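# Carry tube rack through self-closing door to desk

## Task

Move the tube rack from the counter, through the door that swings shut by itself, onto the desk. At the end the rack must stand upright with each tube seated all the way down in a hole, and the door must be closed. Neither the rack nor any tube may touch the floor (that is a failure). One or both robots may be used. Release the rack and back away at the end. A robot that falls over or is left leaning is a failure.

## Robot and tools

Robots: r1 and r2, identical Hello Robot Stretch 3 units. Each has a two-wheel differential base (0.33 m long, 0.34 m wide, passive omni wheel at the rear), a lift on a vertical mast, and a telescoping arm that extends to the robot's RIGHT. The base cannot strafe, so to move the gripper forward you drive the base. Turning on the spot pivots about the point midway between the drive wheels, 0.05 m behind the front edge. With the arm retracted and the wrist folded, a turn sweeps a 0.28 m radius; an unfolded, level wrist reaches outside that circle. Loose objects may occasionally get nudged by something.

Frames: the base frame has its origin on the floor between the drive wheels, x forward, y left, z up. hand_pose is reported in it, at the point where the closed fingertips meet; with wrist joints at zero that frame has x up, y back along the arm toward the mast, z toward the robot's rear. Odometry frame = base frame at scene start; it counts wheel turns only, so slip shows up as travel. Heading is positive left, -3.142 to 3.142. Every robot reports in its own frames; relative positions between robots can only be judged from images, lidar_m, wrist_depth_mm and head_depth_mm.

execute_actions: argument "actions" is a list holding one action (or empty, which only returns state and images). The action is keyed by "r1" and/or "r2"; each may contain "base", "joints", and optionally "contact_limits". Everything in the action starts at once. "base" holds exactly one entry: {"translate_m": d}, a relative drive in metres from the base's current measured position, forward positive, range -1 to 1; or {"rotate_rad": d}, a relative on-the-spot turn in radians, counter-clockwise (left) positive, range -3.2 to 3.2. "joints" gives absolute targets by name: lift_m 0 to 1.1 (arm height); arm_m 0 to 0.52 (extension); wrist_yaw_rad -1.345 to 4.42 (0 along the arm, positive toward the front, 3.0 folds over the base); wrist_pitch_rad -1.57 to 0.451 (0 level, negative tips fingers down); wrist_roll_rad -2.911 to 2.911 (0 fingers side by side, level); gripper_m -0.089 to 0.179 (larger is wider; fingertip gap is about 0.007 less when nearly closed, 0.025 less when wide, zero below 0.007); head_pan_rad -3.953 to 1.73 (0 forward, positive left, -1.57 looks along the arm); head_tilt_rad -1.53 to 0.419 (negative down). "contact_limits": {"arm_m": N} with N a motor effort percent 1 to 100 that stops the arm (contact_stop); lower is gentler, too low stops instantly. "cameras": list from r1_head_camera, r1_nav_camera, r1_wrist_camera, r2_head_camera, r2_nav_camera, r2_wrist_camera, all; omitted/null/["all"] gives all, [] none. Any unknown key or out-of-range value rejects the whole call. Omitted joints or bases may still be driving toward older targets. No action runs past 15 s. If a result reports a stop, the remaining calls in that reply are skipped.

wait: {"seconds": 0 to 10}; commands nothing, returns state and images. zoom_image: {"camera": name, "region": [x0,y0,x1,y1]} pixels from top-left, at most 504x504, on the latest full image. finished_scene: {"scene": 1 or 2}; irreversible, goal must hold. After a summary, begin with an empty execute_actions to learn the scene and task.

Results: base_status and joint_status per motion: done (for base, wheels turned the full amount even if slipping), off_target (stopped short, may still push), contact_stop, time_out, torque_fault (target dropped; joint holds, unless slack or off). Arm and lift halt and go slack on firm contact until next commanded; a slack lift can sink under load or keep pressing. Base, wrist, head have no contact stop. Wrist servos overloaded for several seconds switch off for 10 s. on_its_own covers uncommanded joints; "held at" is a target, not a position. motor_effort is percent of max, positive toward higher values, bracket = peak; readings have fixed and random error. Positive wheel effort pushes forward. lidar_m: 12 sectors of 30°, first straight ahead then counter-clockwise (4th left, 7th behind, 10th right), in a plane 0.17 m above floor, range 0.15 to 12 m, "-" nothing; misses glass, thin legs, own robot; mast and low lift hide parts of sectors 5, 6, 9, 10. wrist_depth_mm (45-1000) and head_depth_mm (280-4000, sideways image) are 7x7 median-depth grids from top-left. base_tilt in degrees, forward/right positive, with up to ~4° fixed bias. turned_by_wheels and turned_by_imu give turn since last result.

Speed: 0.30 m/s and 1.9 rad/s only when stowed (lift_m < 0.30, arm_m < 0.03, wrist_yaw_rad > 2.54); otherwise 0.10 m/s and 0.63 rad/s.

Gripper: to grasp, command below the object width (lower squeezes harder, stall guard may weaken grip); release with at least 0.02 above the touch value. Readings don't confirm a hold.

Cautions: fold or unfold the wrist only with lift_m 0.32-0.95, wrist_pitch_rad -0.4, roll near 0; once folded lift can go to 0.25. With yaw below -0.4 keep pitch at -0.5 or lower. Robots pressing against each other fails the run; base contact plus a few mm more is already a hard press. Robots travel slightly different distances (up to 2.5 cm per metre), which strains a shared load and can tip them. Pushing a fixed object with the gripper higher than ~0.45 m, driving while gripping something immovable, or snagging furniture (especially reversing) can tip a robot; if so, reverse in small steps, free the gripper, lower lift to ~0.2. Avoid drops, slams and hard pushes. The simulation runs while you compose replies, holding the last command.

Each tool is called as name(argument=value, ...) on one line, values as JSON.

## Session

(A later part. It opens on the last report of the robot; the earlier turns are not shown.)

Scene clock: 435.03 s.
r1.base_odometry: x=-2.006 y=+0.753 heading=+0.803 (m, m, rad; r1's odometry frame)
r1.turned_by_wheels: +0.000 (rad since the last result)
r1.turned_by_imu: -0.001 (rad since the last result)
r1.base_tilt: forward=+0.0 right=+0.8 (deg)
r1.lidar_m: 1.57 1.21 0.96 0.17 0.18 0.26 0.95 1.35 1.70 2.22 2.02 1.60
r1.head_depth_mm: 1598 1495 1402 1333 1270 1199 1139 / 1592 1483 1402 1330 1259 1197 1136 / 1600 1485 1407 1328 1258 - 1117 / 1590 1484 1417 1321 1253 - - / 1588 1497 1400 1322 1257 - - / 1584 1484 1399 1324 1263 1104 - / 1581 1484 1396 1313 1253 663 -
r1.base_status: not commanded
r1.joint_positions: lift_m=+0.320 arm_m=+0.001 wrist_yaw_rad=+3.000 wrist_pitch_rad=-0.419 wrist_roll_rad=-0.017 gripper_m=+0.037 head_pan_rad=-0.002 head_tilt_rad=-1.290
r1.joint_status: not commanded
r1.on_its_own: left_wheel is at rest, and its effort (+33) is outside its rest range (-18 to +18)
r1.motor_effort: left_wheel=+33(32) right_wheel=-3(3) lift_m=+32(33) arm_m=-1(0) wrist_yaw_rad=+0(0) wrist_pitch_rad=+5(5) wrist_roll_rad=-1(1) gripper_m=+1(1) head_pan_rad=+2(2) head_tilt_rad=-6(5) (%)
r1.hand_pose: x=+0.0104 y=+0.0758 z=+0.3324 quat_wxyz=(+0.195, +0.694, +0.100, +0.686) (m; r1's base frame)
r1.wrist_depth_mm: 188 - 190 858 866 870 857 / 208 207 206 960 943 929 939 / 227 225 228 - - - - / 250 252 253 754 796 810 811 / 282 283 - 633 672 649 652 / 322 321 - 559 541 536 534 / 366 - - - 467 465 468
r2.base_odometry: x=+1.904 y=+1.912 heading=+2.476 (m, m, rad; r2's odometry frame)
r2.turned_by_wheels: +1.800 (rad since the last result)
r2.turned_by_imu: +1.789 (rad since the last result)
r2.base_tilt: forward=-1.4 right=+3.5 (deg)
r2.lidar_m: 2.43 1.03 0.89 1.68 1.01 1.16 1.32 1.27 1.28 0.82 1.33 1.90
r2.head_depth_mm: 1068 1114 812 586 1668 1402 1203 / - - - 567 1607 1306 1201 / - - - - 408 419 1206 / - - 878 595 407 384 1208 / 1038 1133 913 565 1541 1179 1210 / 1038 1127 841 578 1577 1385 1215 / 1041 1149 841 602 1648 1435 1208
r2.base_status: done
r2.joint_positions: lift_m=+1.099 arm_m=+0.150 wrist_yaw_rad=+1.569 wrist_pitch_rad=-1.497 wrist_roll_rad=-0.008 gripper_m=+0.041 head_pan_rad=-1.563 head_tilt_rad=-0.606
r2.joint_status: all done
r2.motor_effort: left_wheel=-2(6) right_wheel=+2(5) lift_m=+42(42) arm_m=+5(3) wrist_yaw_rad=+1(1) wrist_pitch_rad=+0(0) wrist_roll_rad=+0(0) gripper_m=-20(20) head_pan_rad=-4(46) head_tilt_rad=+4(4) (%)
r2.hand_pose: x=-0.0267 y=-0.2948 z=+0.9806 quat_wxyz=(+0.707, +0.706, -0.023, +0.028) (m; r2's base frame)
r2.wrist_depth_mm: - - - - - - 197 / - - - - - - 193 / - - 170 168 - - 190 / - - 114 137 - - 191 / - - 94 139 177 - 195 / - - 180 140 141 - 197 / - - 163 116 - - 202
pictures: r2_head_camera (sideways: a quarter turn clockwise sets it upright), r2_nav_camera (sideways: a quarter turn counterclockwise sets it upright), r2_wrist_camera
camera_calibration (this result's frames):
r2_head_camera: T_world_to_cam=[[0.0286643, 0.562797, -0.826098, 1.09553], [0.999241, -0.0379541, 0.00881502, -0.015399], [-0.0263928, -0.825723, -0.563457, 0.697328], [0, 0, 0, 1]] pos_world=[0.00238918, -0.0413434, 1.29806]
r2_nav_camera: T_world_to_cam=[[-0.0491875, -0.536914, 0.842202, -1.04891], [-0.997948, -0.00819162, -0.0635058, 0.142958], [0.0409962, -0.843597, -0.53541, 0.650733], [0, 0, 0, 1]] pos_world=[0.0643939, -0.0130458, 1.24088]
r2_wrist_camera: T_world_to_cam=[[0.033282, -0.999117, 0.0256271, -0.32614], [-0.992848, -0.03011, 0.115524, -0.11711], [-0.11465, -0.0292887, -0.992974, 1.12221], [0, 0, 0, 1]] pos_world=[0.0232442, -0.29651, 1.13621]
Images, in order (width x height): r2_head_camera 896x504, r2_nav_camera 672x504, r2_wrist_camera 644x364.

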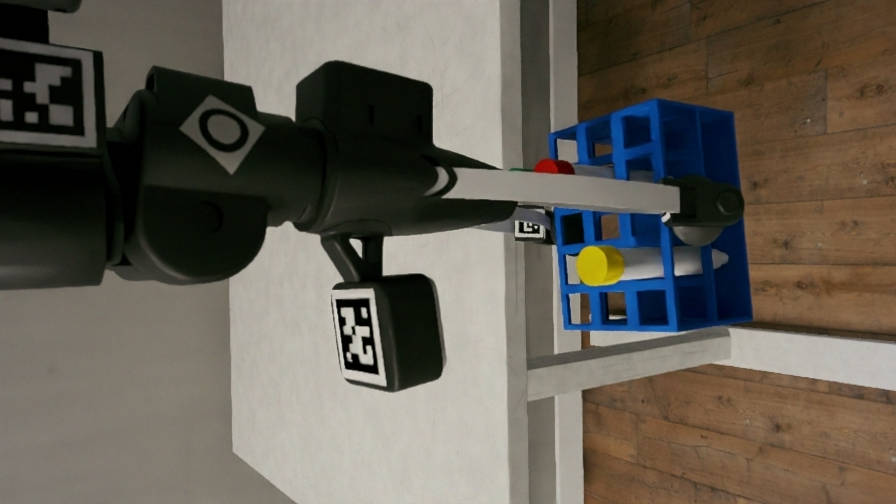

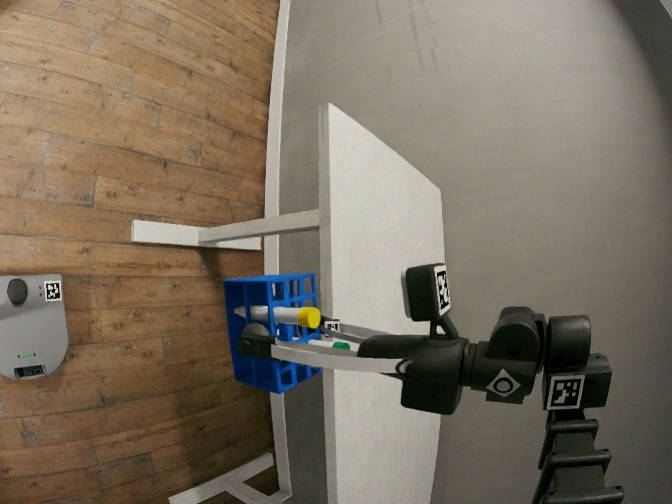

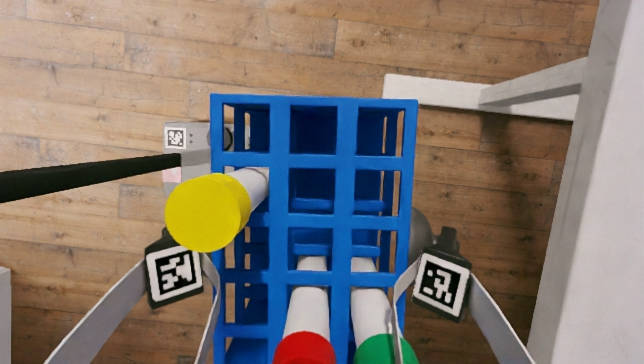

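execute_actions(actions=[{"r2":{"joints":{"arm_m":0.07,"wrist_yaw_rad":0.0,"head_tilt_rad":-0.8}}}], cameras=["r2_head_camera","r2_wrist_camera"])

execute_actions(actions=[{"r2":{"joints":{"wrist_pitch_rad":-1.2}}}], cameras=["r2_head_camera","r2_nav_camera","r2_wrist_camera"])

Scene clock: 512.43 s.
r1.base_odometry: x=-2.006 y=+0.753 heading=+0.803 (m, m, rad; r1's odometry frame)
r1.turned_by_wheels: +0.000 (rad since the last result)
r1.turned_by_imu: -0.001 (rad since the last result)
r1.base_tilt: forward=-0.1 right=+0.9 (deg)
r1.lidar_m: 1.57 1.22 0.96 0.17 0.18 0.26 0.95 1.35 1.70 2.22 2.02 1.60
r1.head_depth_mm: 1598 1495 1401 1342 1259 1200 1138 / 1605 1486 1405 1325 1257 1201 1134 / 1603 1487 1416 1326 1263 - 1124 / 1600 1485 1406 1320 1263 - - / 1575 1496 1402 1316 1259 - - / 1583 1475 1393 1322 1251 1100 - / 1579 1477 1397 1325 1254 663 -
r1.base_status: not commanded
r1.joint_positions: lift_m=+0.320 arm_m=+0.001 wrist_yaw_rad=+3.000 wrist_pitch_rad=-0.419 wrist_roll_rad=-0.017 gripper_m=+0.037 head_pan_rad=-0.002 head_tilt_rad=-1.290
r1.joint_status: not commanded
r1.on_its_own: left_wheel is at rest, and its effort (+33) is outside its rest range (-18 to +18)
r1.motor_effort: left_wheel=+33(33) right_wheel=-3(3) lift_m=+32(33) arm_m=-1(0) wrist_yaw_rad=-1(1) wrist_pitch_rad=+5(5) wrist_roll_rad=-1(0) gripper_m=+1(1) head_pan_rad=+1(2) head_tilt_rad=-6(5) (%)
r1.hand_pose: x=+0.0104 y=+0.0758 z=+0.3324 quat_wxyz=(+0.195, +0.694, +0.100, +0.686) (m; r1's base frame)
r1.wrist_depth_mm: 190 - 189 872 881 845 840 / 207 207 209 969 946 956 916 / 227 229 228 - - - - / 249 252 251 772 812 791 780 / 283 282 - 644 663 644 645 / 320 324 - 549 542 531 537 / 376 - - - 468 463 467
r2.base_odometry: x=+1.904 y=+1.912 heading=+2.476 (m, m, rad; r2's odometry frame)
r2.turned_by_wheels: +0.000 (rad since the last result)
r2.turned_by_imu: -0.002 (rad since the last result)
r2.base_tilt: forward=-1.4 right=+3.5 (deg)
r2.lidar_m: 2.43 1.03 0.90 1.69 1.01 1.16 1.32 1.27 1.28 0.82 1.32 1.89
r2.head_depth_mm: - - 578 1673 1486 1276 1122 / - - 580 1666 1533 1231 1117 / - - - - 347 304 1124 / - - - - 344 303 1107 / 1031 766 582 1652 1390 1252 1128 / 1033 769 583 1138 1461 1282 1132 / 1032 767 585 1700 1499 1287 1125
r2.base_status: not commanded
r2.joint_positions: lift_m=+1.099 arm_m=+0.070 wrist_yaw_rad=+0.003 wrist_pitch_rad=-1.497 wrist_roll_rad=-0.008 gripper_m=+0.041 head_pan_rad=-1.563 head_tilt_rad=-0.790
r2.joint_status: all done
r2.motor_effort: left_wheel=-2(2) right_wheel=+2(2) lift_m=+42(42) arm_m=-5(7) wrist_yaw_rad=-2(4) wrist_pitch_rad=+0(0) wrist_roll_rad=+0(0) gripper_m=-20(20) head_pan_rad=-3(3) head_tilt_rad=-7(31) (%)
r2.hand_pose: x=-0.0216 y=-0.2100 z=+0.9806 quat_wxyz=(+0.521, +0.484, -0.515, -0.479) (m; r2's base frame)
r2.wrist_depth_mm: - - - - - - - / - - - - - - - / - - 206 168 - - - / - - 123 137 - - - / - - 90 139 176 - - / - - 180 141 141 - - / - - 162 116 - - -
pictures: r2_head_camera (sideways: a quarter turn clockwise sets it upright), r2_wrist_camera
camera_calibration (this result's frames):
r2_head_camera: T_world_to_cam=[[0.0275914, 0.70445, -0.709217, 0.943182], [0.999246, -0.0388332, 0.000302417, -0.00431544], [-0.0273281, -0.70869, -0.704991, 0.881442], [0, 0, 0, 1]] pos_world=[0.00237665, -0.0399236, 1.29033]
r2_wrist_camera: T_world_to_cam=[[-0.998935, -0.0383608, 0.0256258, -0.062131], [-0.0351569, 0.992681, 0.115532, 0.125975], [-0.0298701, 0.114508, -0.992973, 1.15731], [0, 0, 0, 1]] pos_world=[-0.023067, -0.259958, 1.13621]
Images, in order (width x height): r2_head_camera 896x504, r2_wrist_camera 644x364.

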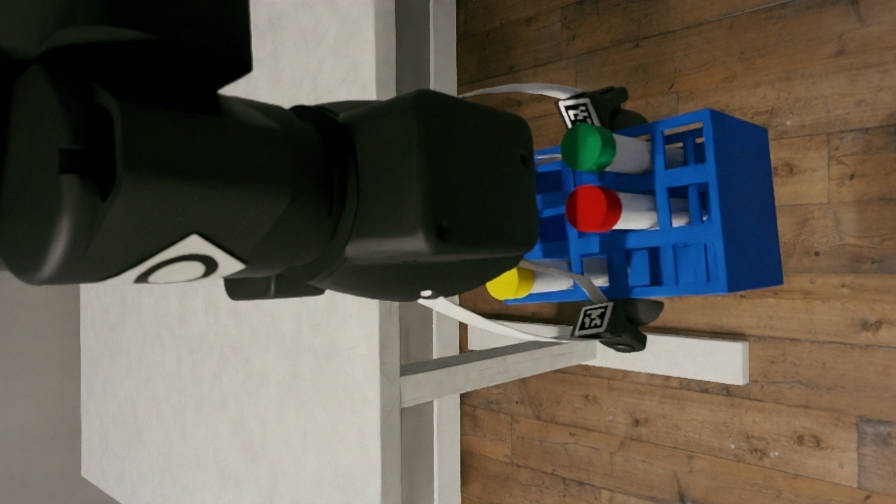

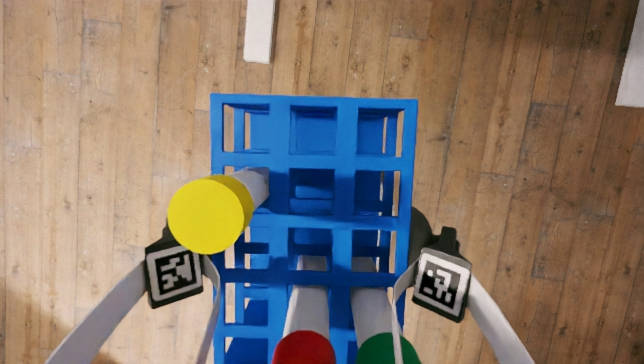

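Scene clock: 513.37 s.
r1.base_odometry: x=-2.006 y=+0.753 heading=+0.803 (m, m, rad; r1's odometry frame)
r1.turned_by_wheels: +0.000 (rad since the last result)
r1.turned_by_imu: +0.000 (rad since the last result)
r1.base_tilt: forward=-0.1 right=+0.8 (deg)
r1.lidar_m: 1.58 1.21 0.96 0.17 0.18 0.26 0.95 1.35 1.70 2.22 2.02 1.59
r1.head_depth_mm: 1601 1498 1401 1332 1267 1200 1138 / 1594 1490 1413 1328 1257 1199 1137 / 1599 1500 1404 1327 1254 - 1134 / 1582 1489 1409 1318 1263 - - / 1575 1475 1408 1333 1255 - - / 1583 1485 1404 1325 1253 1105 - / 1580 1476 1403 1324 1259 663 -
r1.base_status: not commanded
r1.joint_positions: lift_m=+0.320 arm_m=+0.001 wrist_yaw_rad=+3.000 wrist_pitch_rad=-0.419 wrist_roll_rad=-0.017 gripper_m=+0.037 head_pan_rad=-0.002 head_tilt_rad=-1.290
r1.joint_status: not commanded
r1.on_its_own: left_wheel is at rest, and its effort (+32) is outside its rest range (-18 to +18)
r1.motor_effort: left_wheel=+32(33) right_wheel=-3(3) lift_m=+33(33) arm_m=+0(1) wrist_yaw_rad=+0(0) wrist_pitch_rad=+5(5) wrist_roll_rad=-1(0) gripper_m=+0(0) head_pan_rad=+2(1) head_tilt_rad=-6(6) (%)
r1.hand_pose: x=+0.0104 y=+0.0758 z=+0.3324 quat_wxyz=(+0.195, +0.694, +0.100, +0.686) (m; r1's base frame)
r1.wrist_depth_mm: 189 - 190 858 875 867 870 / 206 207 206 938 942 944 931 / 227 228 227 - - - - / 251 252 250 754 798 800 812 / 283 280 - 632 675 637 651 / 323 318 - 541 542 534 543 / 372 - - - 469 469 471
r2.base_odometry: x=+1.904 y=+1.912 heading=+2.476 (m, m, rad; r2's odometry frame)
r2.turned_by_wheels: +0.000 (rad since the last result)
r2.turned_by_imu: +0.000 (rad since the last result)
r2.base_tilt: forward=-1.4 right=+3.5 (deg)
r2.lidar_m: 2.43 1.03 0.89 1.68 1.01 1.16 1.31 1.27 1.28 0.82 1.32 1.90
r2.head_depth_mm: - - 579 1683 1486 1279 1130 / - - 578 1653 1482 1271 1129 / - - - - 374 1281 1124 / - - - 358 370 1275 1132 / 1036 764 584 1433 1391 1275 1126 / 1039 768 584 1144 1465 1283 1132 / 1041 763 585 1696 1487 1284 1129
r2.base_status: not commanded
r2.joint_positions: lift_m=+1.099 arm_m=+0.070 wrist_yaw_rad=+0.003 wrist_pitch_rad=-1.211 wrist_roll_rad=-0.008 gripper_m=+0.041 head_pan_rad=-1.563 head_tilt_rad=-0.790
r2.joint_status: all done
r2.motor_effort: left_wheel=-2(2) right_wheel=+2(2) lift_m=+42(42) arm_m=-5(5) wrist_yaw_rad=-2(2) wrist_pitch_rad=+3(4) wrist_roll_rad=+0(0) gripper_m=-20(20) head_pan_rad=-5(4) head_tilt_rad=-7(7) (%)
r2.hand_pose: x=-0.0214 y=-0.2831 z=+0.9896 quat_wxyz=(+0.585, +0.405, -0.578, -0.400) (m; r2's base frame)
r2.wrist_depth_mm: - - - - - 242 231 / - - - - - - - / - - 207 169 - - - / - - 135 137 - - - / - - 91 139 177 - - / - - 180 140 141 - - / - - 162 118 - - -
pictures: r2_head_camera (sideways: a quarter turn clockwise sets it upright), r2_nav_camera (sideways: a quarter turn counterclockwise sets it upright), r2_wrist_camera
camera_calibration (this result's frames):
r2_head_camera: T_world_to_cam=[[0.0275915, 0.704451, -0.709217, 0.943182], [0.999246, -0.0388333, 0.000302412, -0.00431543], [-0.0273282, -0.70869, -0.704991, 0.881442], [0, 0, 0, 1]] pos_world=[0.00237664, -0.0399236, 1.29033]
r2_nav_camera: T_world_to_cam=[[-0.0480875, -0.681953, 0.729813, -0.902407], [-0.998038, 0.00347356, -0.0625151, 0.141653], [0.0400973, -0.731387, -0.680782, 0.839851], [0, 0, 0, 1]] pos_world=[0.0643052, -0.00163479, 1.2392]
r2_wrist_camera: T_world_to_cam=[[-0.998955, -0.0298598, 0.0346125, -0.0714256], [-0.0353316, 0.984786, -0.170145, 0.477909], [-0.0290054, -0.17119, -0.984811, 1.08571], [0, 0, 0, 1]] pos_world=[-0.0229743, -0.286909, 1.153]
Images, in order (width x height): r2_head_camera 896x504, r2_nav_camera 672x504, r2_wrist_camera 644x364.

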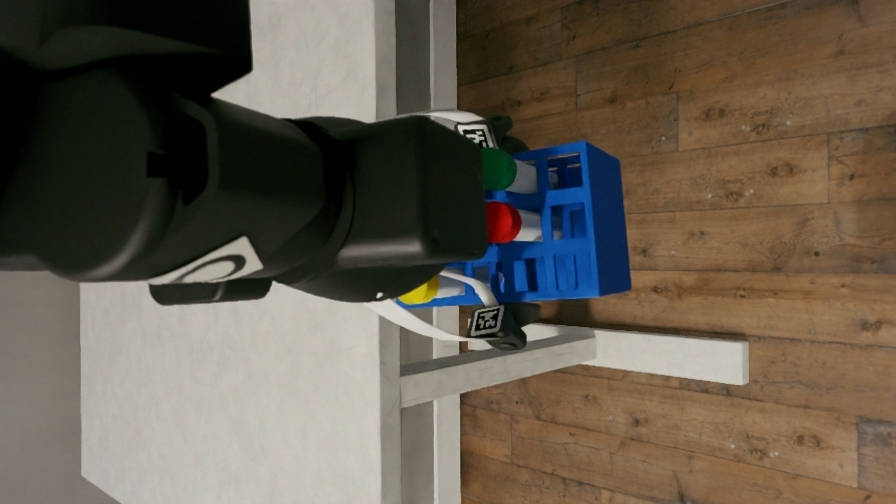

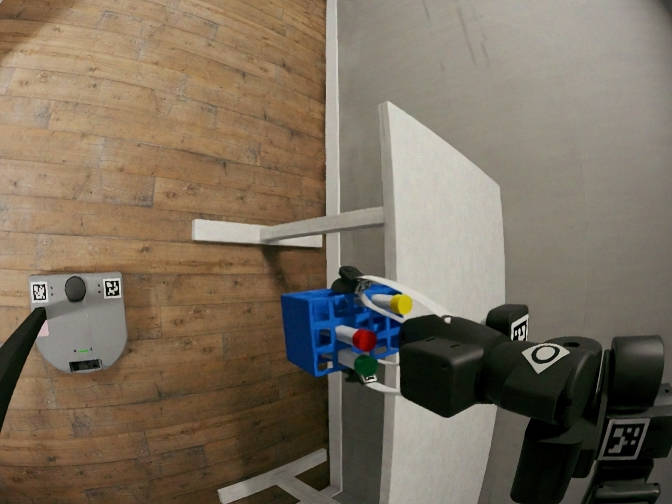

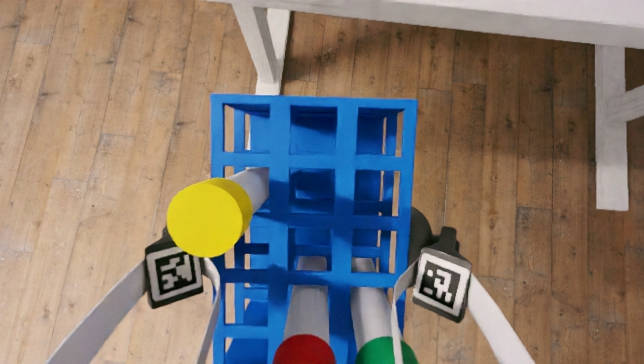

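execute_actions(actions=[{"r2":{"joints":{"wrist_pitch_rad":-0.74,"head_tilt_rad":-0.6}}}], cameras=["r2_head_camera","r2_nav_camera","r2_wrist_camera"])

Scene clock: 568.63 s.
r1.base_odometry: x=-2.006 y=+0.753 heading=+0.803 (m, m, rad; r1's odometry frame)
r1.turned_by_wheels: +0.000 (rad since the last result)
r1.turned_by_imu: -0.001 (rad since the last result)
r1.base_tilt: forward=+0.0 right=+0.8 (deg)
r1.lidar_m: 1.58 1.22 0.96 0.17 0.18 0.26 0.95 1.35 1.70 2.22 2.02 1.60
r1.head_depth_mm: 1599 1490 1409 1340 1261 1203 1146 / 1589 1499 1408 1327 1258 1206 1139 / 1589 1487 1404 1325 1260 - 1132 / 1577 1497 1403 1328 1257 - - / 1587 1487 1398 1323 1252 - - / 1583 1484 1401 1321 1253 1106 - / 1572 1488 1395 1320 1249 663 -
r1.base_status: not commanded
r1.joint_positions: lift_m=+0.320 arm_m=+0.001 wrist_yaw_rad=+3.000 wrist_pitch_rad=-0.419 wrist_roll_rad=-0.017 gripper_m=+0.037 head_pan_rad=-0.002 head_tilt_rad=-1.290
r1.joint_status: not commanded
r1.on_its_own: left_wheel is at rest, and its effort (+32) is outside its rest range (-18 to +18)
r1.motor_effort: left_wheel=+32(32) right_wheel=-3(3) lift_m=+32(33) arm_m=-1(1) wrist_yaw_rad=+1(0) wrist_pitch_rad=+5(5) wrist_roll_rad=-1(1) gripper_m=+0(0) head_pan_rad=+2(1) head_tilt_rad=-6(6) (%)
r1.hand_pose: x=+0.0104 y=+0.0758 z=+0.3324 quat_wxyz=(+0.195, +0.694, +0.100, +0.686) (m; r1's base frame)
r1.wrist_depth_mm: 190 - 191 878 889 888 879 / 206 207 208 976 950 955 946 / 227 227 229 - - - - / 252 252 252 770 787 805 829 / 282 280 - 645 654 641 635 / 321 322 - 539 543 533 552 / 372 - - - 465 463 470
r2.base_odometry: x=+1.904 y=+1.912 heading=+2.476 (m, m, rad; r2's odometry frame)
r2.turned_by_wheels: +0.000 (rad since the last result)
r2.turned_by_imu: -0.001 (rad since the last result)
r2.base_tilt: forward=-1.4 right=+3.5 (deg)
r2.lidar_m: 2.43 1.03 0.89 1.68 1.01 1.16 1.31 1.27 1.28 0.82 1.32 1.90
r2.head_depth_mm: - - - 577 1647 1414 1198 / - - - 566 1649 1408 1201 / - - - - 1654 1414 1207 / - - - - 1598 1423 1210 / 1042 1135 829 554 1615 1345 1209 / 1037 1131 834 598 1575 1383 1212 / 1042 1148 836 600 1642 1426 1212
r2.base_status: not commanded
r2.joint_positions: lift_m=+1.099 arm_m=+0.070 wrist_yaw_rad=+0.003 wrist_pitch_rad=-0.762 wrist_roll_rad=-0.008 gripper_m=+0.041 head_pan_rad=-1.563 head_tilt_rad=-0.606
r2.joint_status: all done
r2.motor_effort: left_wheel=-2(2) right_wheel=+2(2) lift_m=+42(42) arm_m=-5(5) wrist_yaw_rad=-2(2) wrist_pitch_rad=+6(5) wrist_roll_rad=+0(1) gripper_m=-20(20) head_pan_rad=-4(4) head_tilt_rad=+5(28) (%)
r2.hand_pose: x=-0.0211 y=-0.3840 z=+1.0435 quat_wxyz=(+0.660, +0.265, -0.653, -0.261) (m; r2's base frame)
r2.wrist_depth_mm: - 425 436 442 448 456 461 / 366 371 377 381 387 387 397 / 322 324 208 169 322 340 346 / 298 297 134 137 288 304 308 / - - 90 140 178 284 280 / - - 180 141 140 - - / - - 162 117 - - -
pictures: r2_head_camera (sideways: a quarter turn clockwise sets it upright), r2_nav_camera (sideways: a quarter turn counterclockwise sets it upright), r2_wrist_camera
camera_calibration (this result's frames):
r2_head_camera: T_world_to_cam=[[0.0286898, 0.563234, -0.825799, 1.09514], [0.999239, -0.0380101, 0.00879072, -0.0153673], [-0.0264375, -0.825422, -0.563896, 0.697899], [0, 0, 0, 1]] pos_world=[0.00238704, -0.0413412, 1.29804]
r2_nav_camera: T_world_to_cam=[[-0.0492116, -0.537359, 0.841916, -1.04853], [-0.997949, -0.00810659, -0.0635061, 0.142958], [0.0409507, -0.843314, -0.535858, 0.651316], [0, 0, 0, 1]] pos_world=[0.0643929, -0.0130163, 1.24087]
r2_wrist_camera: T_world_to_cam=[[-0.999, -0.0125455, 0.0429157, -0.0779777], [-0.0351388, 0.813811, -0.580066, 0.948562], [-0.0276481, -0.580994, -0.813438, 0.785353], [0, 0, 0, 1]] pos_world=[-0.0228549, -0.316643, 1.19241]
Images, in order (width x height): r2_head_camera 896x504, r2_nav_camera 672x504, r2_wrist_camera 644x364.

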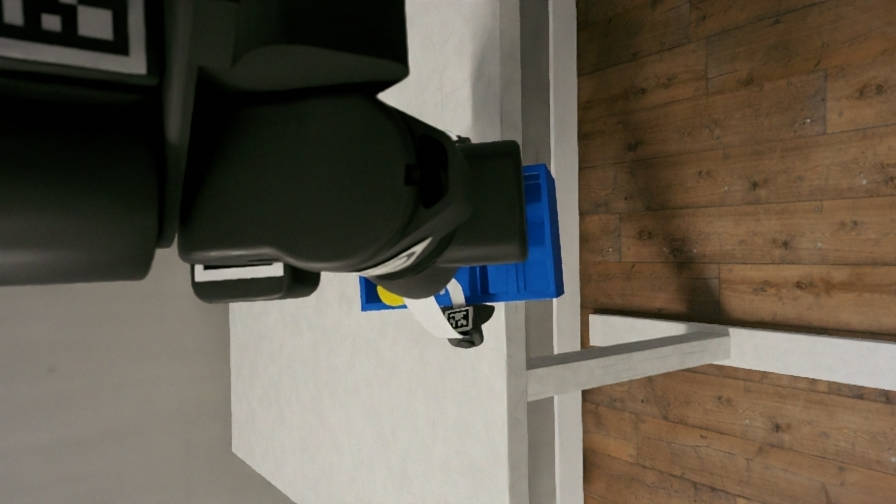

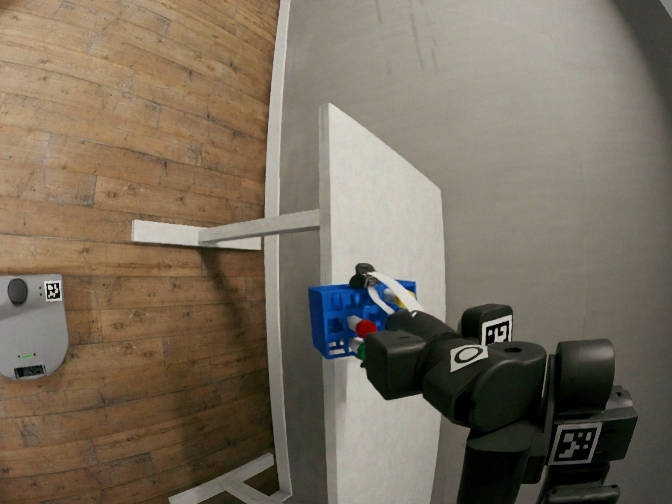

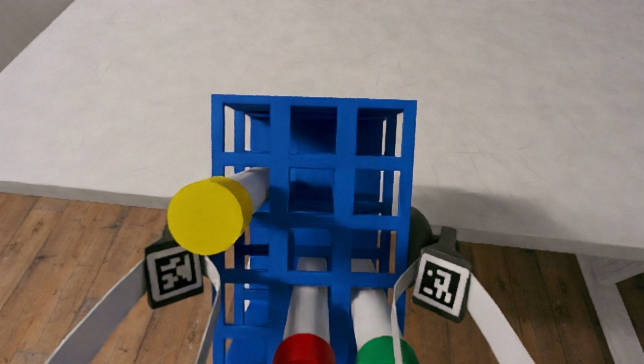

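execute_actions(actions=[{"r2":{"joints":{"arm_m":0.25,"head_tilt_rad":-0.5},"contact_limits":{"arm_m":20}}}], cameras=["r2_head_camera","r2_nav_camera","r2_wrist_camera"])

Scene clock: 589.97 s.
r1.base_odometry: x=-2.006 y=+0.753 heading=+0.803 (m, m, rad; r1's odometry frame)
r1.turned_by_wheels: +0.000 (rad since the last result)
r1.turned_by_imu: -0.001 (rad since the last result)
r1.base_tilt: forward=-0.1 right=+0.8 (deg)
r1.lidar_m: 1.58 1.21 0.96 0.17 0.18 0.26 0.95 1.35 1.71 2.22 2.01 1.59
r1.head_depth_mm: 1585 1503 1406 1337 1262 1204 1146 / 1592 1492 1403 1332 1272 1198 1128 / 1595 1484 1405 1340 1260 - 1126 / 1583 1488 1410 1332 1257 - - / 1589 1487 1401 1328 1259 - - / 1585 1475 1394 1322 1252 1096 - / 1574 1481 1392 1318 1250 662 -
r1.base_status: not commanded
r1.joint_positions: lift_m=+0.320 arm_m=+0.001 wrist_yaw_rad=+3.000 wrist_pitch_rad=-0.419 wrist_roll_rad=-0.017 gripper_m=+0.037 head_pan_rad=-0.002 head_tilt_rad=-1.290
r1.joint_status: not commanded
r1.on_its_own: left_wheel is at rest, and its effort (+32) is outside its rest range (-18 to +18)
r1.motor_effort: left_wheel=+32(32) right_wheel=-3(3) lift_m=+32(33) arm_m=+0(1) wrist_yaw_rad=+0(0) wrist_pitch_rad=+5(5) wrist_roll_rad=-1(1) gripper_m=+0(1) head_pan_rad=+2(1) head_tilt_rad=-5(5) (%)
r1.hand_pose: x=+0.0104 y=+0.0758 z=+0.3324 quat_wxyz=(+0.195, +0.694, +0.100, +0.686) (m; r1's base frame)
r1.wrist_depth_mm: 191 - 190 880 849 831 861 / 207 207 209 949 919 929 889 / 226 226 228 - - - - / 253 252 252 738 794 796 802 / 282 278 - 625 657 644 660 / 321 320 - 548 536 538 539 / 370 - - - 464 465 467
r2.base_odometry: x=+1.904 y=+1.912 heading=+2.476 (m, m, rad; r2's odometry frame)
r2.turned_by_wheels: +0.000 (rad since the last result)
r2.turned_by_imu: -0.001 (rad since the last result)
r2.base_tilt: forward=-1.4 right=+3.5 (deg)
r2.lidar_m: 2.42 1.03 0.89 1.68 1.00 1.16 1.32 1.27 1.28 0.82 1.33 1.89
r2.head_depth_mm: - 1147 1050 694 577 1523 1257 / - 1104 1018 695 578 1508 1267 / - - 1066 666 584 1513 1265 / 1019 - - 574 587 1530 1268 / 1034 1133 1093 672 567 1481 1246 / 1031 1130 1095 712 570 1455 1277 / 1043 1127 1192 716 570 1550 1280
r2.base_status: not commanded
r2.joint_positions: lift_m=+1.099 arm_m=+0.250 wrist_yaw_rad=+0.002 wrist_pitch_rad=-0.761 wrist_roll_rad=-0.008 gripper_m=+0.041 head_pan_rad=-1.563 head_tilt_rad=-0.507
r2.joint_status: all done
r2.motor_effort: left_wheel=-2(2) right_wheel=+2(2) lift_m=+42(42) arm_m=+5(6) wrist_yaw_rad=-1(1) wrist_pitch_rad=+6(6) wrist_roll_rad=+1(0) gripper_m=-20(20) head_pan_rad=-3(4) head_tilt_rad=+5(21) (%)
r2.contact_limits: arm_m 20 (drawing in: default 30, maximum 50; extending or still: default 41, maximum 68)
r2.hand_pose: x=-0.0213 y=-0.5635 z=+1.0437 quat_wxyz=(+0.660, +0.264, -0.653, -0.261) (m; r2's base frame)
r2.wrist_depth_mm: 870 423 432 436 448 452 467 / 369 366 374 382 385 390 395 / 322 325 207 169 323 341 343 / 288 290 135 137 289 305 308 / 260 262 90 139 177 272 274 / 239 241 179 141 140 250 250 / 222 220 162 117 219 228 229
pictures: r2_head_camera (sideways: a quarter turn clockwise sets it upright), r2_nav_camera (sideways: a quarter turn counterclockwise sets it upright), r2_wrist_camera
camera_calibration (this result's frames):
r2_head_camera: T_world_to_cam=[[0.0293615, 0.478784, -0.877442, 1.16247], [0.999229, -0.0369591, 0.0132698, -0.0211999], [-0.0260761, -0.877154, -0.4795, 0.588089], [0, 0, 0, 1]] pos_world=[0.00238659, -0.0415128, 1.30227]
r2_nav_camera: T_world_to_cam=[[-0.0498934, -0.451442, 0.890905, -1.11242], [-0.997901, -0.0143439, -0.0631539, 0.142507], [0.0412893, -0.892185, -0.449778, 0.539311], [0, 0, 0, 1]] pos_world=[0.0644381, -0.0189824, 1.24263]
r2_wrist_camera: T_world_to_cam=[[-0.999016, -0.0111097, 0.0429258, -0.0796731], [-0.0340052, 0.813243, -0.58093, 1.09533], [-0.0284552, -0.581818, -0.812821, 0.680087], [0, 0, 0, 1]] pos_world=[-0.0229958, -0.495967, 1.19252]
Images, in order (width x height): r2_head_camera 896x504, r2_nav_camera 672x504, r2_wrist_camera 644x364.

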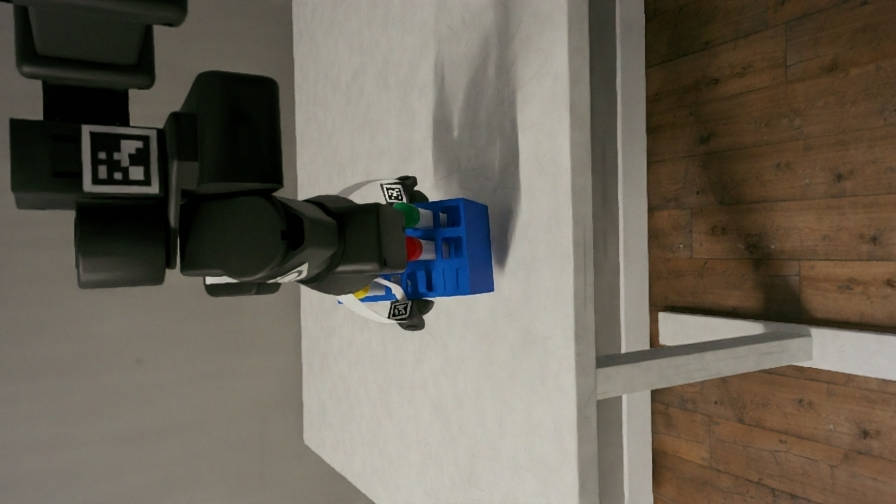

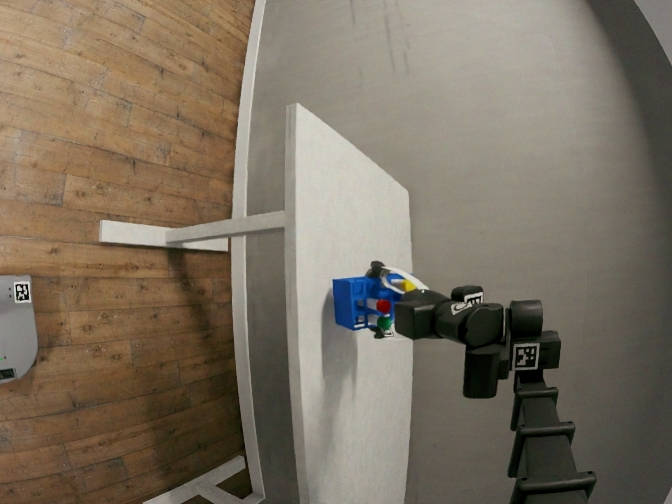

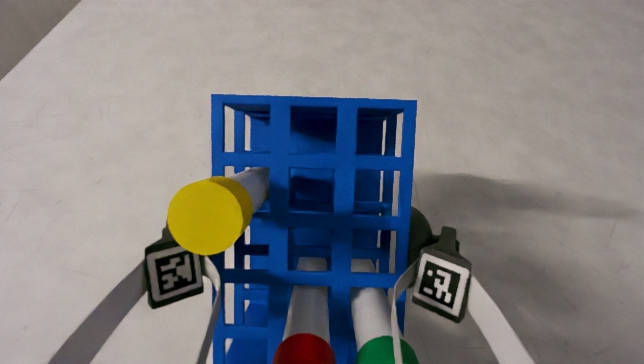

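execute_actions(actions=[{"r1":{"base":{"translate_m":0.45}},"r2":{"joints":{"wrist_pitch_rad":-0.845,"arm_m":0.27}}}], cameras=["r1_nav_camera","r2_head_camera","r2_wrist_camera"])

Scene clock: 606.73 s.
r1.base_odometry: x=-1.693 y=+1.077 heading=+0.803 (m, m, rad; r1's odometry frame)
r1.turned_by_wheels: +0.000 (rad since the last result)
r1.turned_by_imu: +0.002 (rad since the last result)
r1.base_tilt: forward=+0.0 right=+0.8 (deg)
r1.lidar_m: 1.13 1.15 0.91 0.90 0.97 1.46 1.19 1.15 2.29 2.26 1.44 1.14
r1.head_depth_mm: 1290 1479 1407 1338 1266 1197 1144 / 1294 1487 1406 1322 1262 1207 1131 / 1314 1499 1404 1337 1258 - 1122 / 1336 1484 1403 1320 1251 - - / 1356 1485 1403 1322 1259 - - / 1367 1483 1398 1329 1252 1205 - / 1386 1489 1397 1331 1253 1193 -
r1.base_status: done
r1.joint_positions: lift_m=+0.320 arm_m=+0.001 wrist_yaw_rad=+3.000 wrist_pitch_rad=-0.419 wrist_roll_rad=-0.017 gripper_m=+0.037 head_pan_rad=-0.002 head_tilt_rad=-1.290
r1.joint_status: not commanded
r1.motor_effort: left_wheel=-1(65) right_wheel=+1(27) lift_m=+32(32) arm_m=+0(1) wrist_yaw_rad=+0(0) wrist_pitch_rad=+5(5) wrist_roll_rad=+0(1) gripper_m=+0(1) head_pan_rad=+2(1) head_tilt_rad=-6(6) (%)
r1.hand_pose: x=+0.0104 y=+0.0758 z=+0.3324 quat_wxyz=(+0.195, +0.694, +0.100, +0.686) (m; r1's base frame)
r1.wrist_depth_mm: 843 - 822 830 854 815 808 / 921 925 892 893 878 897 880 / 937 992 980 940 978 955 924 / 749 761 776 780 789 818 795 / 633 630 - 634 672 635 642 / 535 538 - 549 532 545 540 / 468 - - - 460 466 462
r2.base_odometry: x=+1.904 y=+1.912 heading=+2.476 (m, m, rad; r2's odometry frame)
r2.turned_by_wheels: +0.000 (rad since the last result)
r2.turned_by_imu: -0.002 (rad since the last result)
r2.base_tilt: forward=-1.3 right=+3.5 (deg)
r2.lidar_m: 2.43 1.03 0.89 1.05 1.01 1.16 1.32 1.27 1.28 0.82 1.33 1.90
r2.head_depth_mm: - 1143 1048 689 576 1511 1267 / - 1115 1051 696 579 1511 1267 / - - 1028 666 584 1517 1271 / 1013 - - 557 585 1517 1272 / 1038 1127 1082 674 567 1489 1250 / 1037 1139 1101 712 569 1447 1278 / 1030 1129 1193 717 572 1529 1281
r2.base_status: not commanded
r2.joint_positions: lift_m=+1.099 arm_m=+0.270 wrist_yaw_rad=+0.002 wrist_pitch_rad=-0.855 wrist_roll_rad=-0.008 gripper_m=+0.041 head_pan_rad=-1.563 head_tilt_rad=-0.507
r2.joint_status: all done
r2.motor_effort: left_wheel=-2(3) right_wheel=+2(2) lift_m=+41(42) arm_m=+5(6) wrist_yaw_rad=+0(1) wrist_pitch_rad=+3(6) wrist_roll_rad=+0(0) gripper_m=-20(20) head_pan_rad=-4(3) head_tilt_rad=+5(5) (%)
r2.hand_pose: x=-0.0214 y=-0.5646 z=+1.0288 quat_wxyz=(+0.646, +0.295, -0.640, -0.292) (m; r2's base frame)
r2.wrist_depth_mm: 352 358 359 367 371 376 377 / 317 321 324 330 332 332 336 / 285 289 209 172 286 303 305 / 262 264 101 138 263 274 279 / 240 245 116 139 176 252 252 / 224 227 215 140 140 233 235 / 212 210 163 113 208 216 218
pictures: r1_nav_camera (sideways: a quarter turn counterclockwise sets it upright), r2_head_camera (sideways: a quarter turn clockwise sets it upright), r2_wrist_camera
camera_calibration (this result's frames):
r1_nav_camera: T_world_to_cam=[[0.966919, -0.0383666, 0.25218, -0.290087], [-0.0311592, -0.998985, -0.0325136, 0.0934791], [0.253172, 0.0235803, -0.967134, 1.21929], [0, 0, 0, 1]] pos_world=[-0.0252855, 0.0535034, 1.25541]
r2_head_camera: T_world_to_cam=[[0.0293614, 0.478774, -0.877447, 1.16248], [0.999229, -0.0369585, 0.0132703, -0.0212006], [-0.0260756, -0.87716, -0.47949, 0.588076], [0, 0, 0, 1]] pos_world=[0.00238661, -0.0415128, 1.30227]
r2_wrist_camera: T_world_to_cam=[[-0.999011, -0.0149894, 0.0418521, -0.0801751], [-0.0340147, 0.863891, -0.502529, 1.03554], [-0.028623, -0.503456, -0.863547, 0.763751], [0, 0, 0, 1]] pos_world=[-0.0230114, -0.511279, 1.18328]
Images, in order (width x height): r1_nav_camera 672x504, r2_head_camera 896x504, r2_wrist_camera 644x364.

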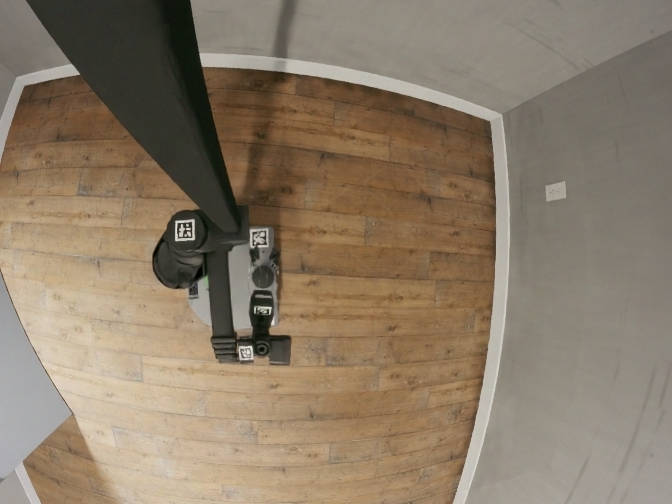

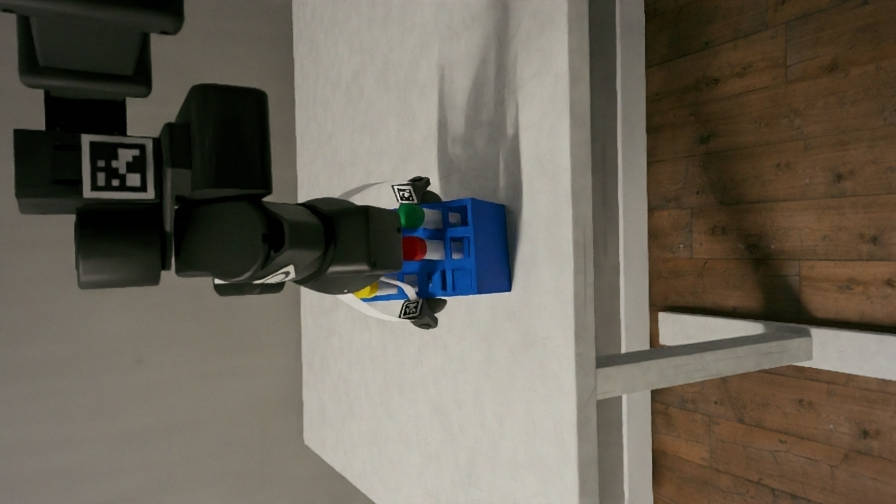

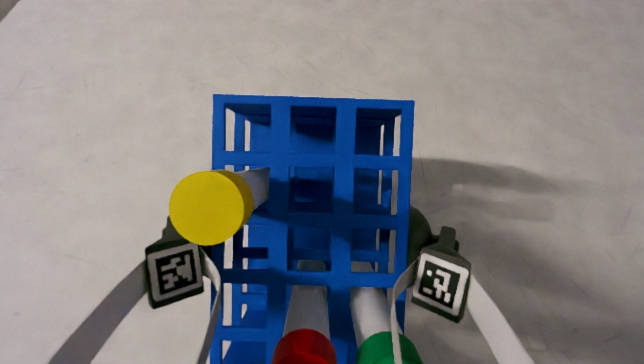

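execute_actions(actions=[{"r2":{"joints":{"wrist_pitch_rad":-0.90,"arm_m":0.305}}}], cameras=["r2_head_camera","r2_wrist_camera"])

Scene clock: 616.87 s.
r1.base_odometry: x=-1.693 y=+1.077 heading=+0.803 (m, m, rad; r1's odometry frame)
r1.turned_by_wheels: +0.000 (rad since the last result)
r1.turned_by_imu: -0.002 (rad since the last result)
r1.base_tilt: forward=-0.1 right=+0.9 (deg)
r1.lidar_m: 1.13 1.15 0.91 0.90 0.97 1.46 1.50 1.62 2.31 2.26 1.44 1.14
r1.head_depth_mm: 1278 1493 1396 1330 1268 1189 1144 / 1301 1481 1402 1327 1263 1202 1141 / 1320 1491 1403 1329 1262 - 1125 / 1332 1484 1402 1322 1260 - - / 1361 1486 1401 1323 1254 - - / 1376 1478 1397 1318 1254 1203 - / 1396 1469 1385 1323 1250 1186 -
r1.base_status: not commanded
r1.joint_positions: lift_m=+0.320 arm_m=+0.001 wrist_yaw_rad=+3.000 wrist_pitch_rad=-0.419 wrist_roll_rad=-0.017 gripper_m=+0.037 head_pan_rad=-0.002 head_tilt_rad=-1.290
r1.joint_status: not commanded
r1.motor_effort: left_wheel=+0(0) right_wheel=+1(1) lift_m=+32(33) arm_m=-1(1) wrist_yaw_rad=+0(0) wrist_pitch_rad=+5(5) wrist_roll_rad=-1(1) gripper_m=+0(1) head_pan_rad=+3(2) head_tilt_rad=-6(6) (%)
r1.hand_pose: x=+0.0104 y=+0.0758 z=+0.3324 quat_wxyz=(+0.195, +0.694, +0.100, +0.686) (m; r1's base frame)
r1.wrist_depth_mm: 838 - 826 834 845 823 807 / 949 916 917 895 919 909 875 / - 957 977 967 928 923 947 / 781 782 784 788 790 785 765 / 639 630 - 630 669 644 649 / 533 525 - 536 546 540 550 / 456 - - - 470 465 465
r2.base_odometry: x=+1.904 y=+1.912 heading=+2.476 (m, m, rad; r2's odometry frame)
r2.turned_by_wheels: +0.000 (rad since the last result)
r2.turned_by_imu: -0.002 (rad since the last result)
r2.base_tilt: forward=-1.4 right=+3.5 (deg)
r2.lidar_m: 2.42 1.03 0.87 0.85 0.89 1.16 1.32 1.27 1.28 0.82 1.33 1.90
r2.head_depth_mm: - 1146 1047 692 579 1516 1261 / 1013 1111 1058 696 581 1516 1273 / - - 1066 667 583 1517 1272 / 1018 - - 583 587 1518 1261 / 1036 1134 1088 673 565 1471 1240 / 1037 1131 1106 712 568 1461 1279 / 1032 1135 1198 716 571 1544 1281
r2.base_status: not commanded
r2.joint_positions: lift_m=+1.099 arm_m=+0.305 wrist_yaw_rad=+0.001 wrist_pitch_rad=-0.896 wrist_roll_rad=-0.008 gripper_m=+0.041 head_pan_rad=-1.563 head_tilt_rad=-0.507
r2.joint_status: all done
r2.motor_effort: left_wheel=-2(2) right_wheel=+1(2) lift_m=+37(41) arm_m=+7(6) wrist_yaw_rad=+0(1) wrist_pitch_rad=-1(4) wrist_roll_rad=+0(0) gripper_m=-18(20) head_pan_rad=-3(3) head_tilt_rad=+5(5) (%)
r2.hand_pose: x=-0.0214 y=-0.5908 z=+1.0230 quat_wxyz=(+0.640, +0.308, -0.634, -0.305) (m; r2's base frame)
r2.wrist_depth_mm: 330 333 340 342 347 349 353 / 301 303 305 310 312 316 316 / 276 278 214 161 276 289 289 / 255 256 91 175 255 264 267 / 235 237 137 138 175 245 246 / 219 222 136 136 138 227 231 / 208 207 171 101 113 213 214
pictures: r2_head_camera (sideways: a quarter turn clockwise sets it upright), r2_wrist_camera
camera_calibration (this result's frames):
r2_head_camera: T_world_to_cam=[[0.0293617, 0.478736, -0.877468, 1.16251], [0.999229, -0.036958, 0.0132722, -0.0212031], [-0.0260756, -0.87718, -0.479452, 0.588027], [0, 0, 0, 1]] pos_world=[0.00238661, -0.0415128, 1.30228]
r2_wrist_camera: T_world_to_cam=[[-0.999012, -0.0164942, 0.0412704, -0.0806642], [-0.0338684, 0.883816, -0.466608, 1.03031], [-0.0287791, -0.467545, -0.883501, 0.787208], [0, 0, 0, 1]] pos_world=[-0.0230345, -0.543878, 1.17958]
Images, in order (width x height): r2_head_camera 896x504, r2_wrist_camera 644x364.

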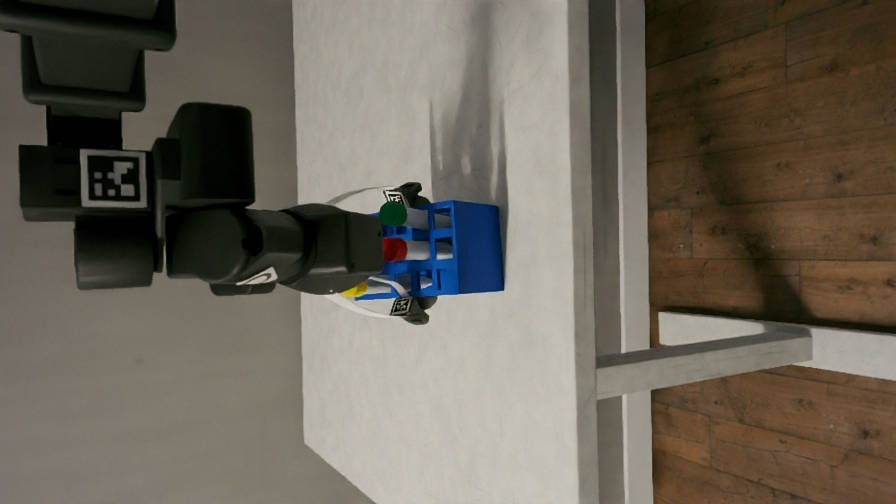

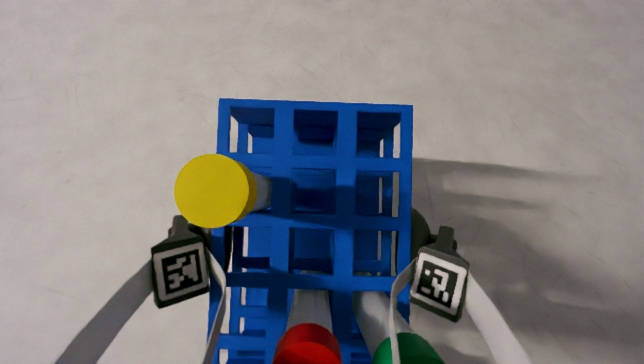

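execute_actions(actions=[{"r2":{"joints":{"gripper_m":0.105}}}], cameras=["r2_head_camera","r2_wrist_camera"])

Scene clock: 629.03 s.
r1.base_odometry: x=-1.693 y=+1.077 heading=+0.803 (m, m, rad; r1's odometry frame)
r1.turned_by_wheels: +0.000 (rad since the last result)
r1.turned_by_imu: -0.001 (rad since the last result)
r1.base_tilt: forward=-0.1 right=+0.7 (deg)
r1.lidar_m: 1.13 1.14 0.91 0.90 0.97 1.46 1.49 1.63 2.30 2.26 1.44 1.14
r1.head_depth_mm: 1287 1486 1411 1333 1270 1204 1144 / 1303 1481 1408 1330 1263 1203 1139 / 1322 1496 1402 1340 1261 - 1120 / 1331 1487 1405 1319 1250 - - / 1359 1481 1394 1314 1255 - - / 1371 1476 1401 1316 1263 1202 - / 1384 1487 1404 1328 1252 1195 -
r1.base_status: not commanded
r1.joint_positions: lift_m=+0.320 arm_m=+0.001 wrist_yaw_rad=+3.000 wrist_pitch_rad=-0.419 wrist_roll_rad=-0.017 gripper_m=+0.037 head_pan_rad=-0.002 head_tilt_rad=-1.290
r1.joint_status: not commanded
r1.motor_effort: left_wheel=+0(0) right_wheel=+1(1) lift_m=+32(32) arm_m=-1(1) wrist_yaw_rad=+0(0) wrist_pitch_rad=+5(5) wrist_roll_rad=-1(1) gripper_m=+0(0) head_pan_rad=+1(2) head_tilt_rad=-6(5) (%)
r1.hand_pose: x=+0.0104 y=+0.0758 z=+0.3324 quat_wxyz=(+0.195, +0.694, +0.100, +0.686) (m; r1's base frame)
r1.wrist_depth_mm: 861 - 830 826 805 807 810 / 889 901 913 926 890 876 861 / 973 961 978 957 942 956 917 / 768 780 794 787 791 793 792 / 629 625 - 635 662 660 648 / 534 532 - 553 538 535 540 / 457 - - - 464 475 460
r2.base_odometry: x=+1.904 y=+1.912 heading=+2.476 (m, m, rad; r2's odometry frame)
r2.turned_by_wheels: +0.000 (rad since the last result)
r2.turned_by_imu: -0.001 (rad since the last result)
r2.base_tilt: forward=-1.4 right=+3.5 (deg)
r2.lidar_m: 2.43 1.03 0.87 0.85 0.89 1.16 1.32 1.27 1.29 0.82 1.32 1.89
r2.head_depth_mm: - 1148 1046 689 579 1521 1262 / 1010 1116 1061 696 581 1502 1265 / - - 1076 589 581 1528 1262 / 1015 - - 568 584 1529 1273 / 1040 1128 1088 671 565 1490 1236 / 1037 1139 1097 711 568 1453 1283 / 1035 1133 1197 716 570 1538 1284
r2.base_status: not commanded
r2.joint_positions: lift_m=+1.099 arm_m=+0.305 wrist_yaw_rad=+0.001 wrist_pitch_rad=-0.910 wrist_roll_rad=-0.009 gripper_m=+0.105 head_pan_rad=-1.563 head_tilt_rad=-0.507
r2.joint_status: all done
r2.motor_effort: left_wheel=-2(2) right_wheel=+2(2) lift_m=+37(37) arm_m=+5(7) wrist_yaw_rad=-1(1) wrist_pitch_rad=+3(5) wrist_roll_rad=+0(1) gripper_m=+0(89) head_pan_rad=-3(4) head_tilt_rad=+5(5) (%)
r2.hand_pose: x=-0.0214 y=-0.5878 z=+1.0211 quat_wxyz=(+0.638, +0.313, -0.632, -0.309) (m; r2's base frame)
r2.wrist_depth_mm: 321 324 330 333 334 338 345 / 294 297 298 302 304 308 311 / 268 270 274 275 278 282 285 / 251 251 155 186 255 260 264 / 233 233 100 147 221 241 244 / 217 - 209 141 138 226 226 / 206 203 201 132 96 90 211
pictures: r2_head_camera (sideways: a quarter turn clockwise sets it upright), r2_wrist_camera
camera_calibration (this result's frames):
r2_head_camera: T_world_to_cam=[[0.0293648, 0.478647, -0.877516, 1.16257], [0.999228, -0.0369617, 0.0132767, -0.021209], [-0.0260796, -0.877229, -0.479363, 0.587911], [0, 0, 0, 1]] pos_world=[0.0023864, -0.0415127, 1.30228]
r2_wrist_camera: T_world_to_cam=[[-0.998987, -0.0174303, 0.0414858, -0.0813363], [-0.0343877, 0.890346, -0.453984, 1.01771], [-0.0290236, -0.454951, -0.890043, 0.800918], [0, 0, 0, 1]] pos_world=[-0.0230118, -0.54315, 1.17825]
Images, in order (width x height): r2_head_camera 896x504, r2_wrist_camera 644x364.

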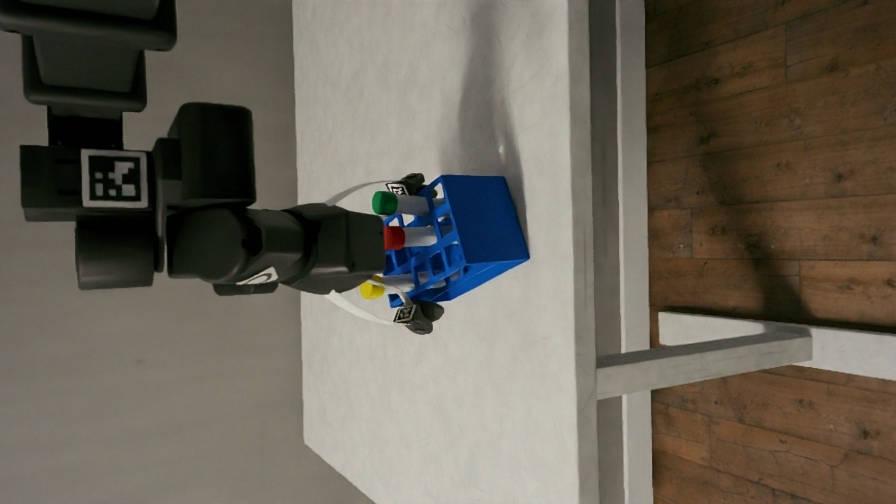

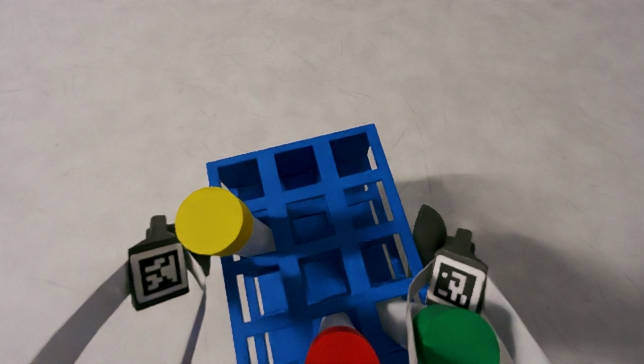

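zoom_image(camera="r2_head_camera", region=[300, 150, 560, 350])

zoom_image(camera="r2_wrist_camera", region=[200, 110, 560, 364])

Region (300, 150, 560, 350) of r2_head_camera's 896x504 image, scaled by 1.938, with more detail than that image has; it fills the top 388 rows of this view, and the rest is white.

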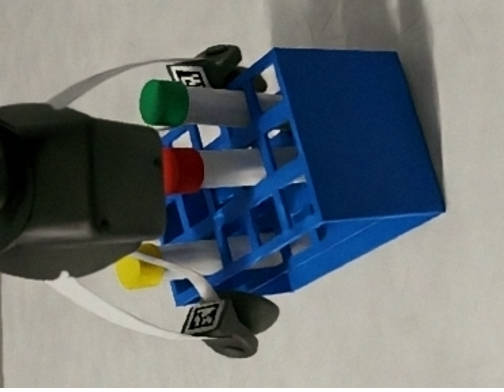

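Region (200, 110, 560, 364) of r2_wrist_camera's 644x364 image, scaled by 1.400; it fills the top 356 rows of this view, and the rest is white.

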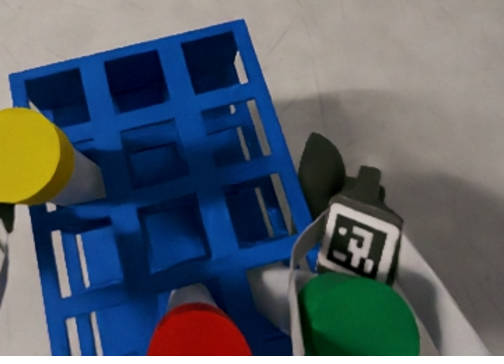

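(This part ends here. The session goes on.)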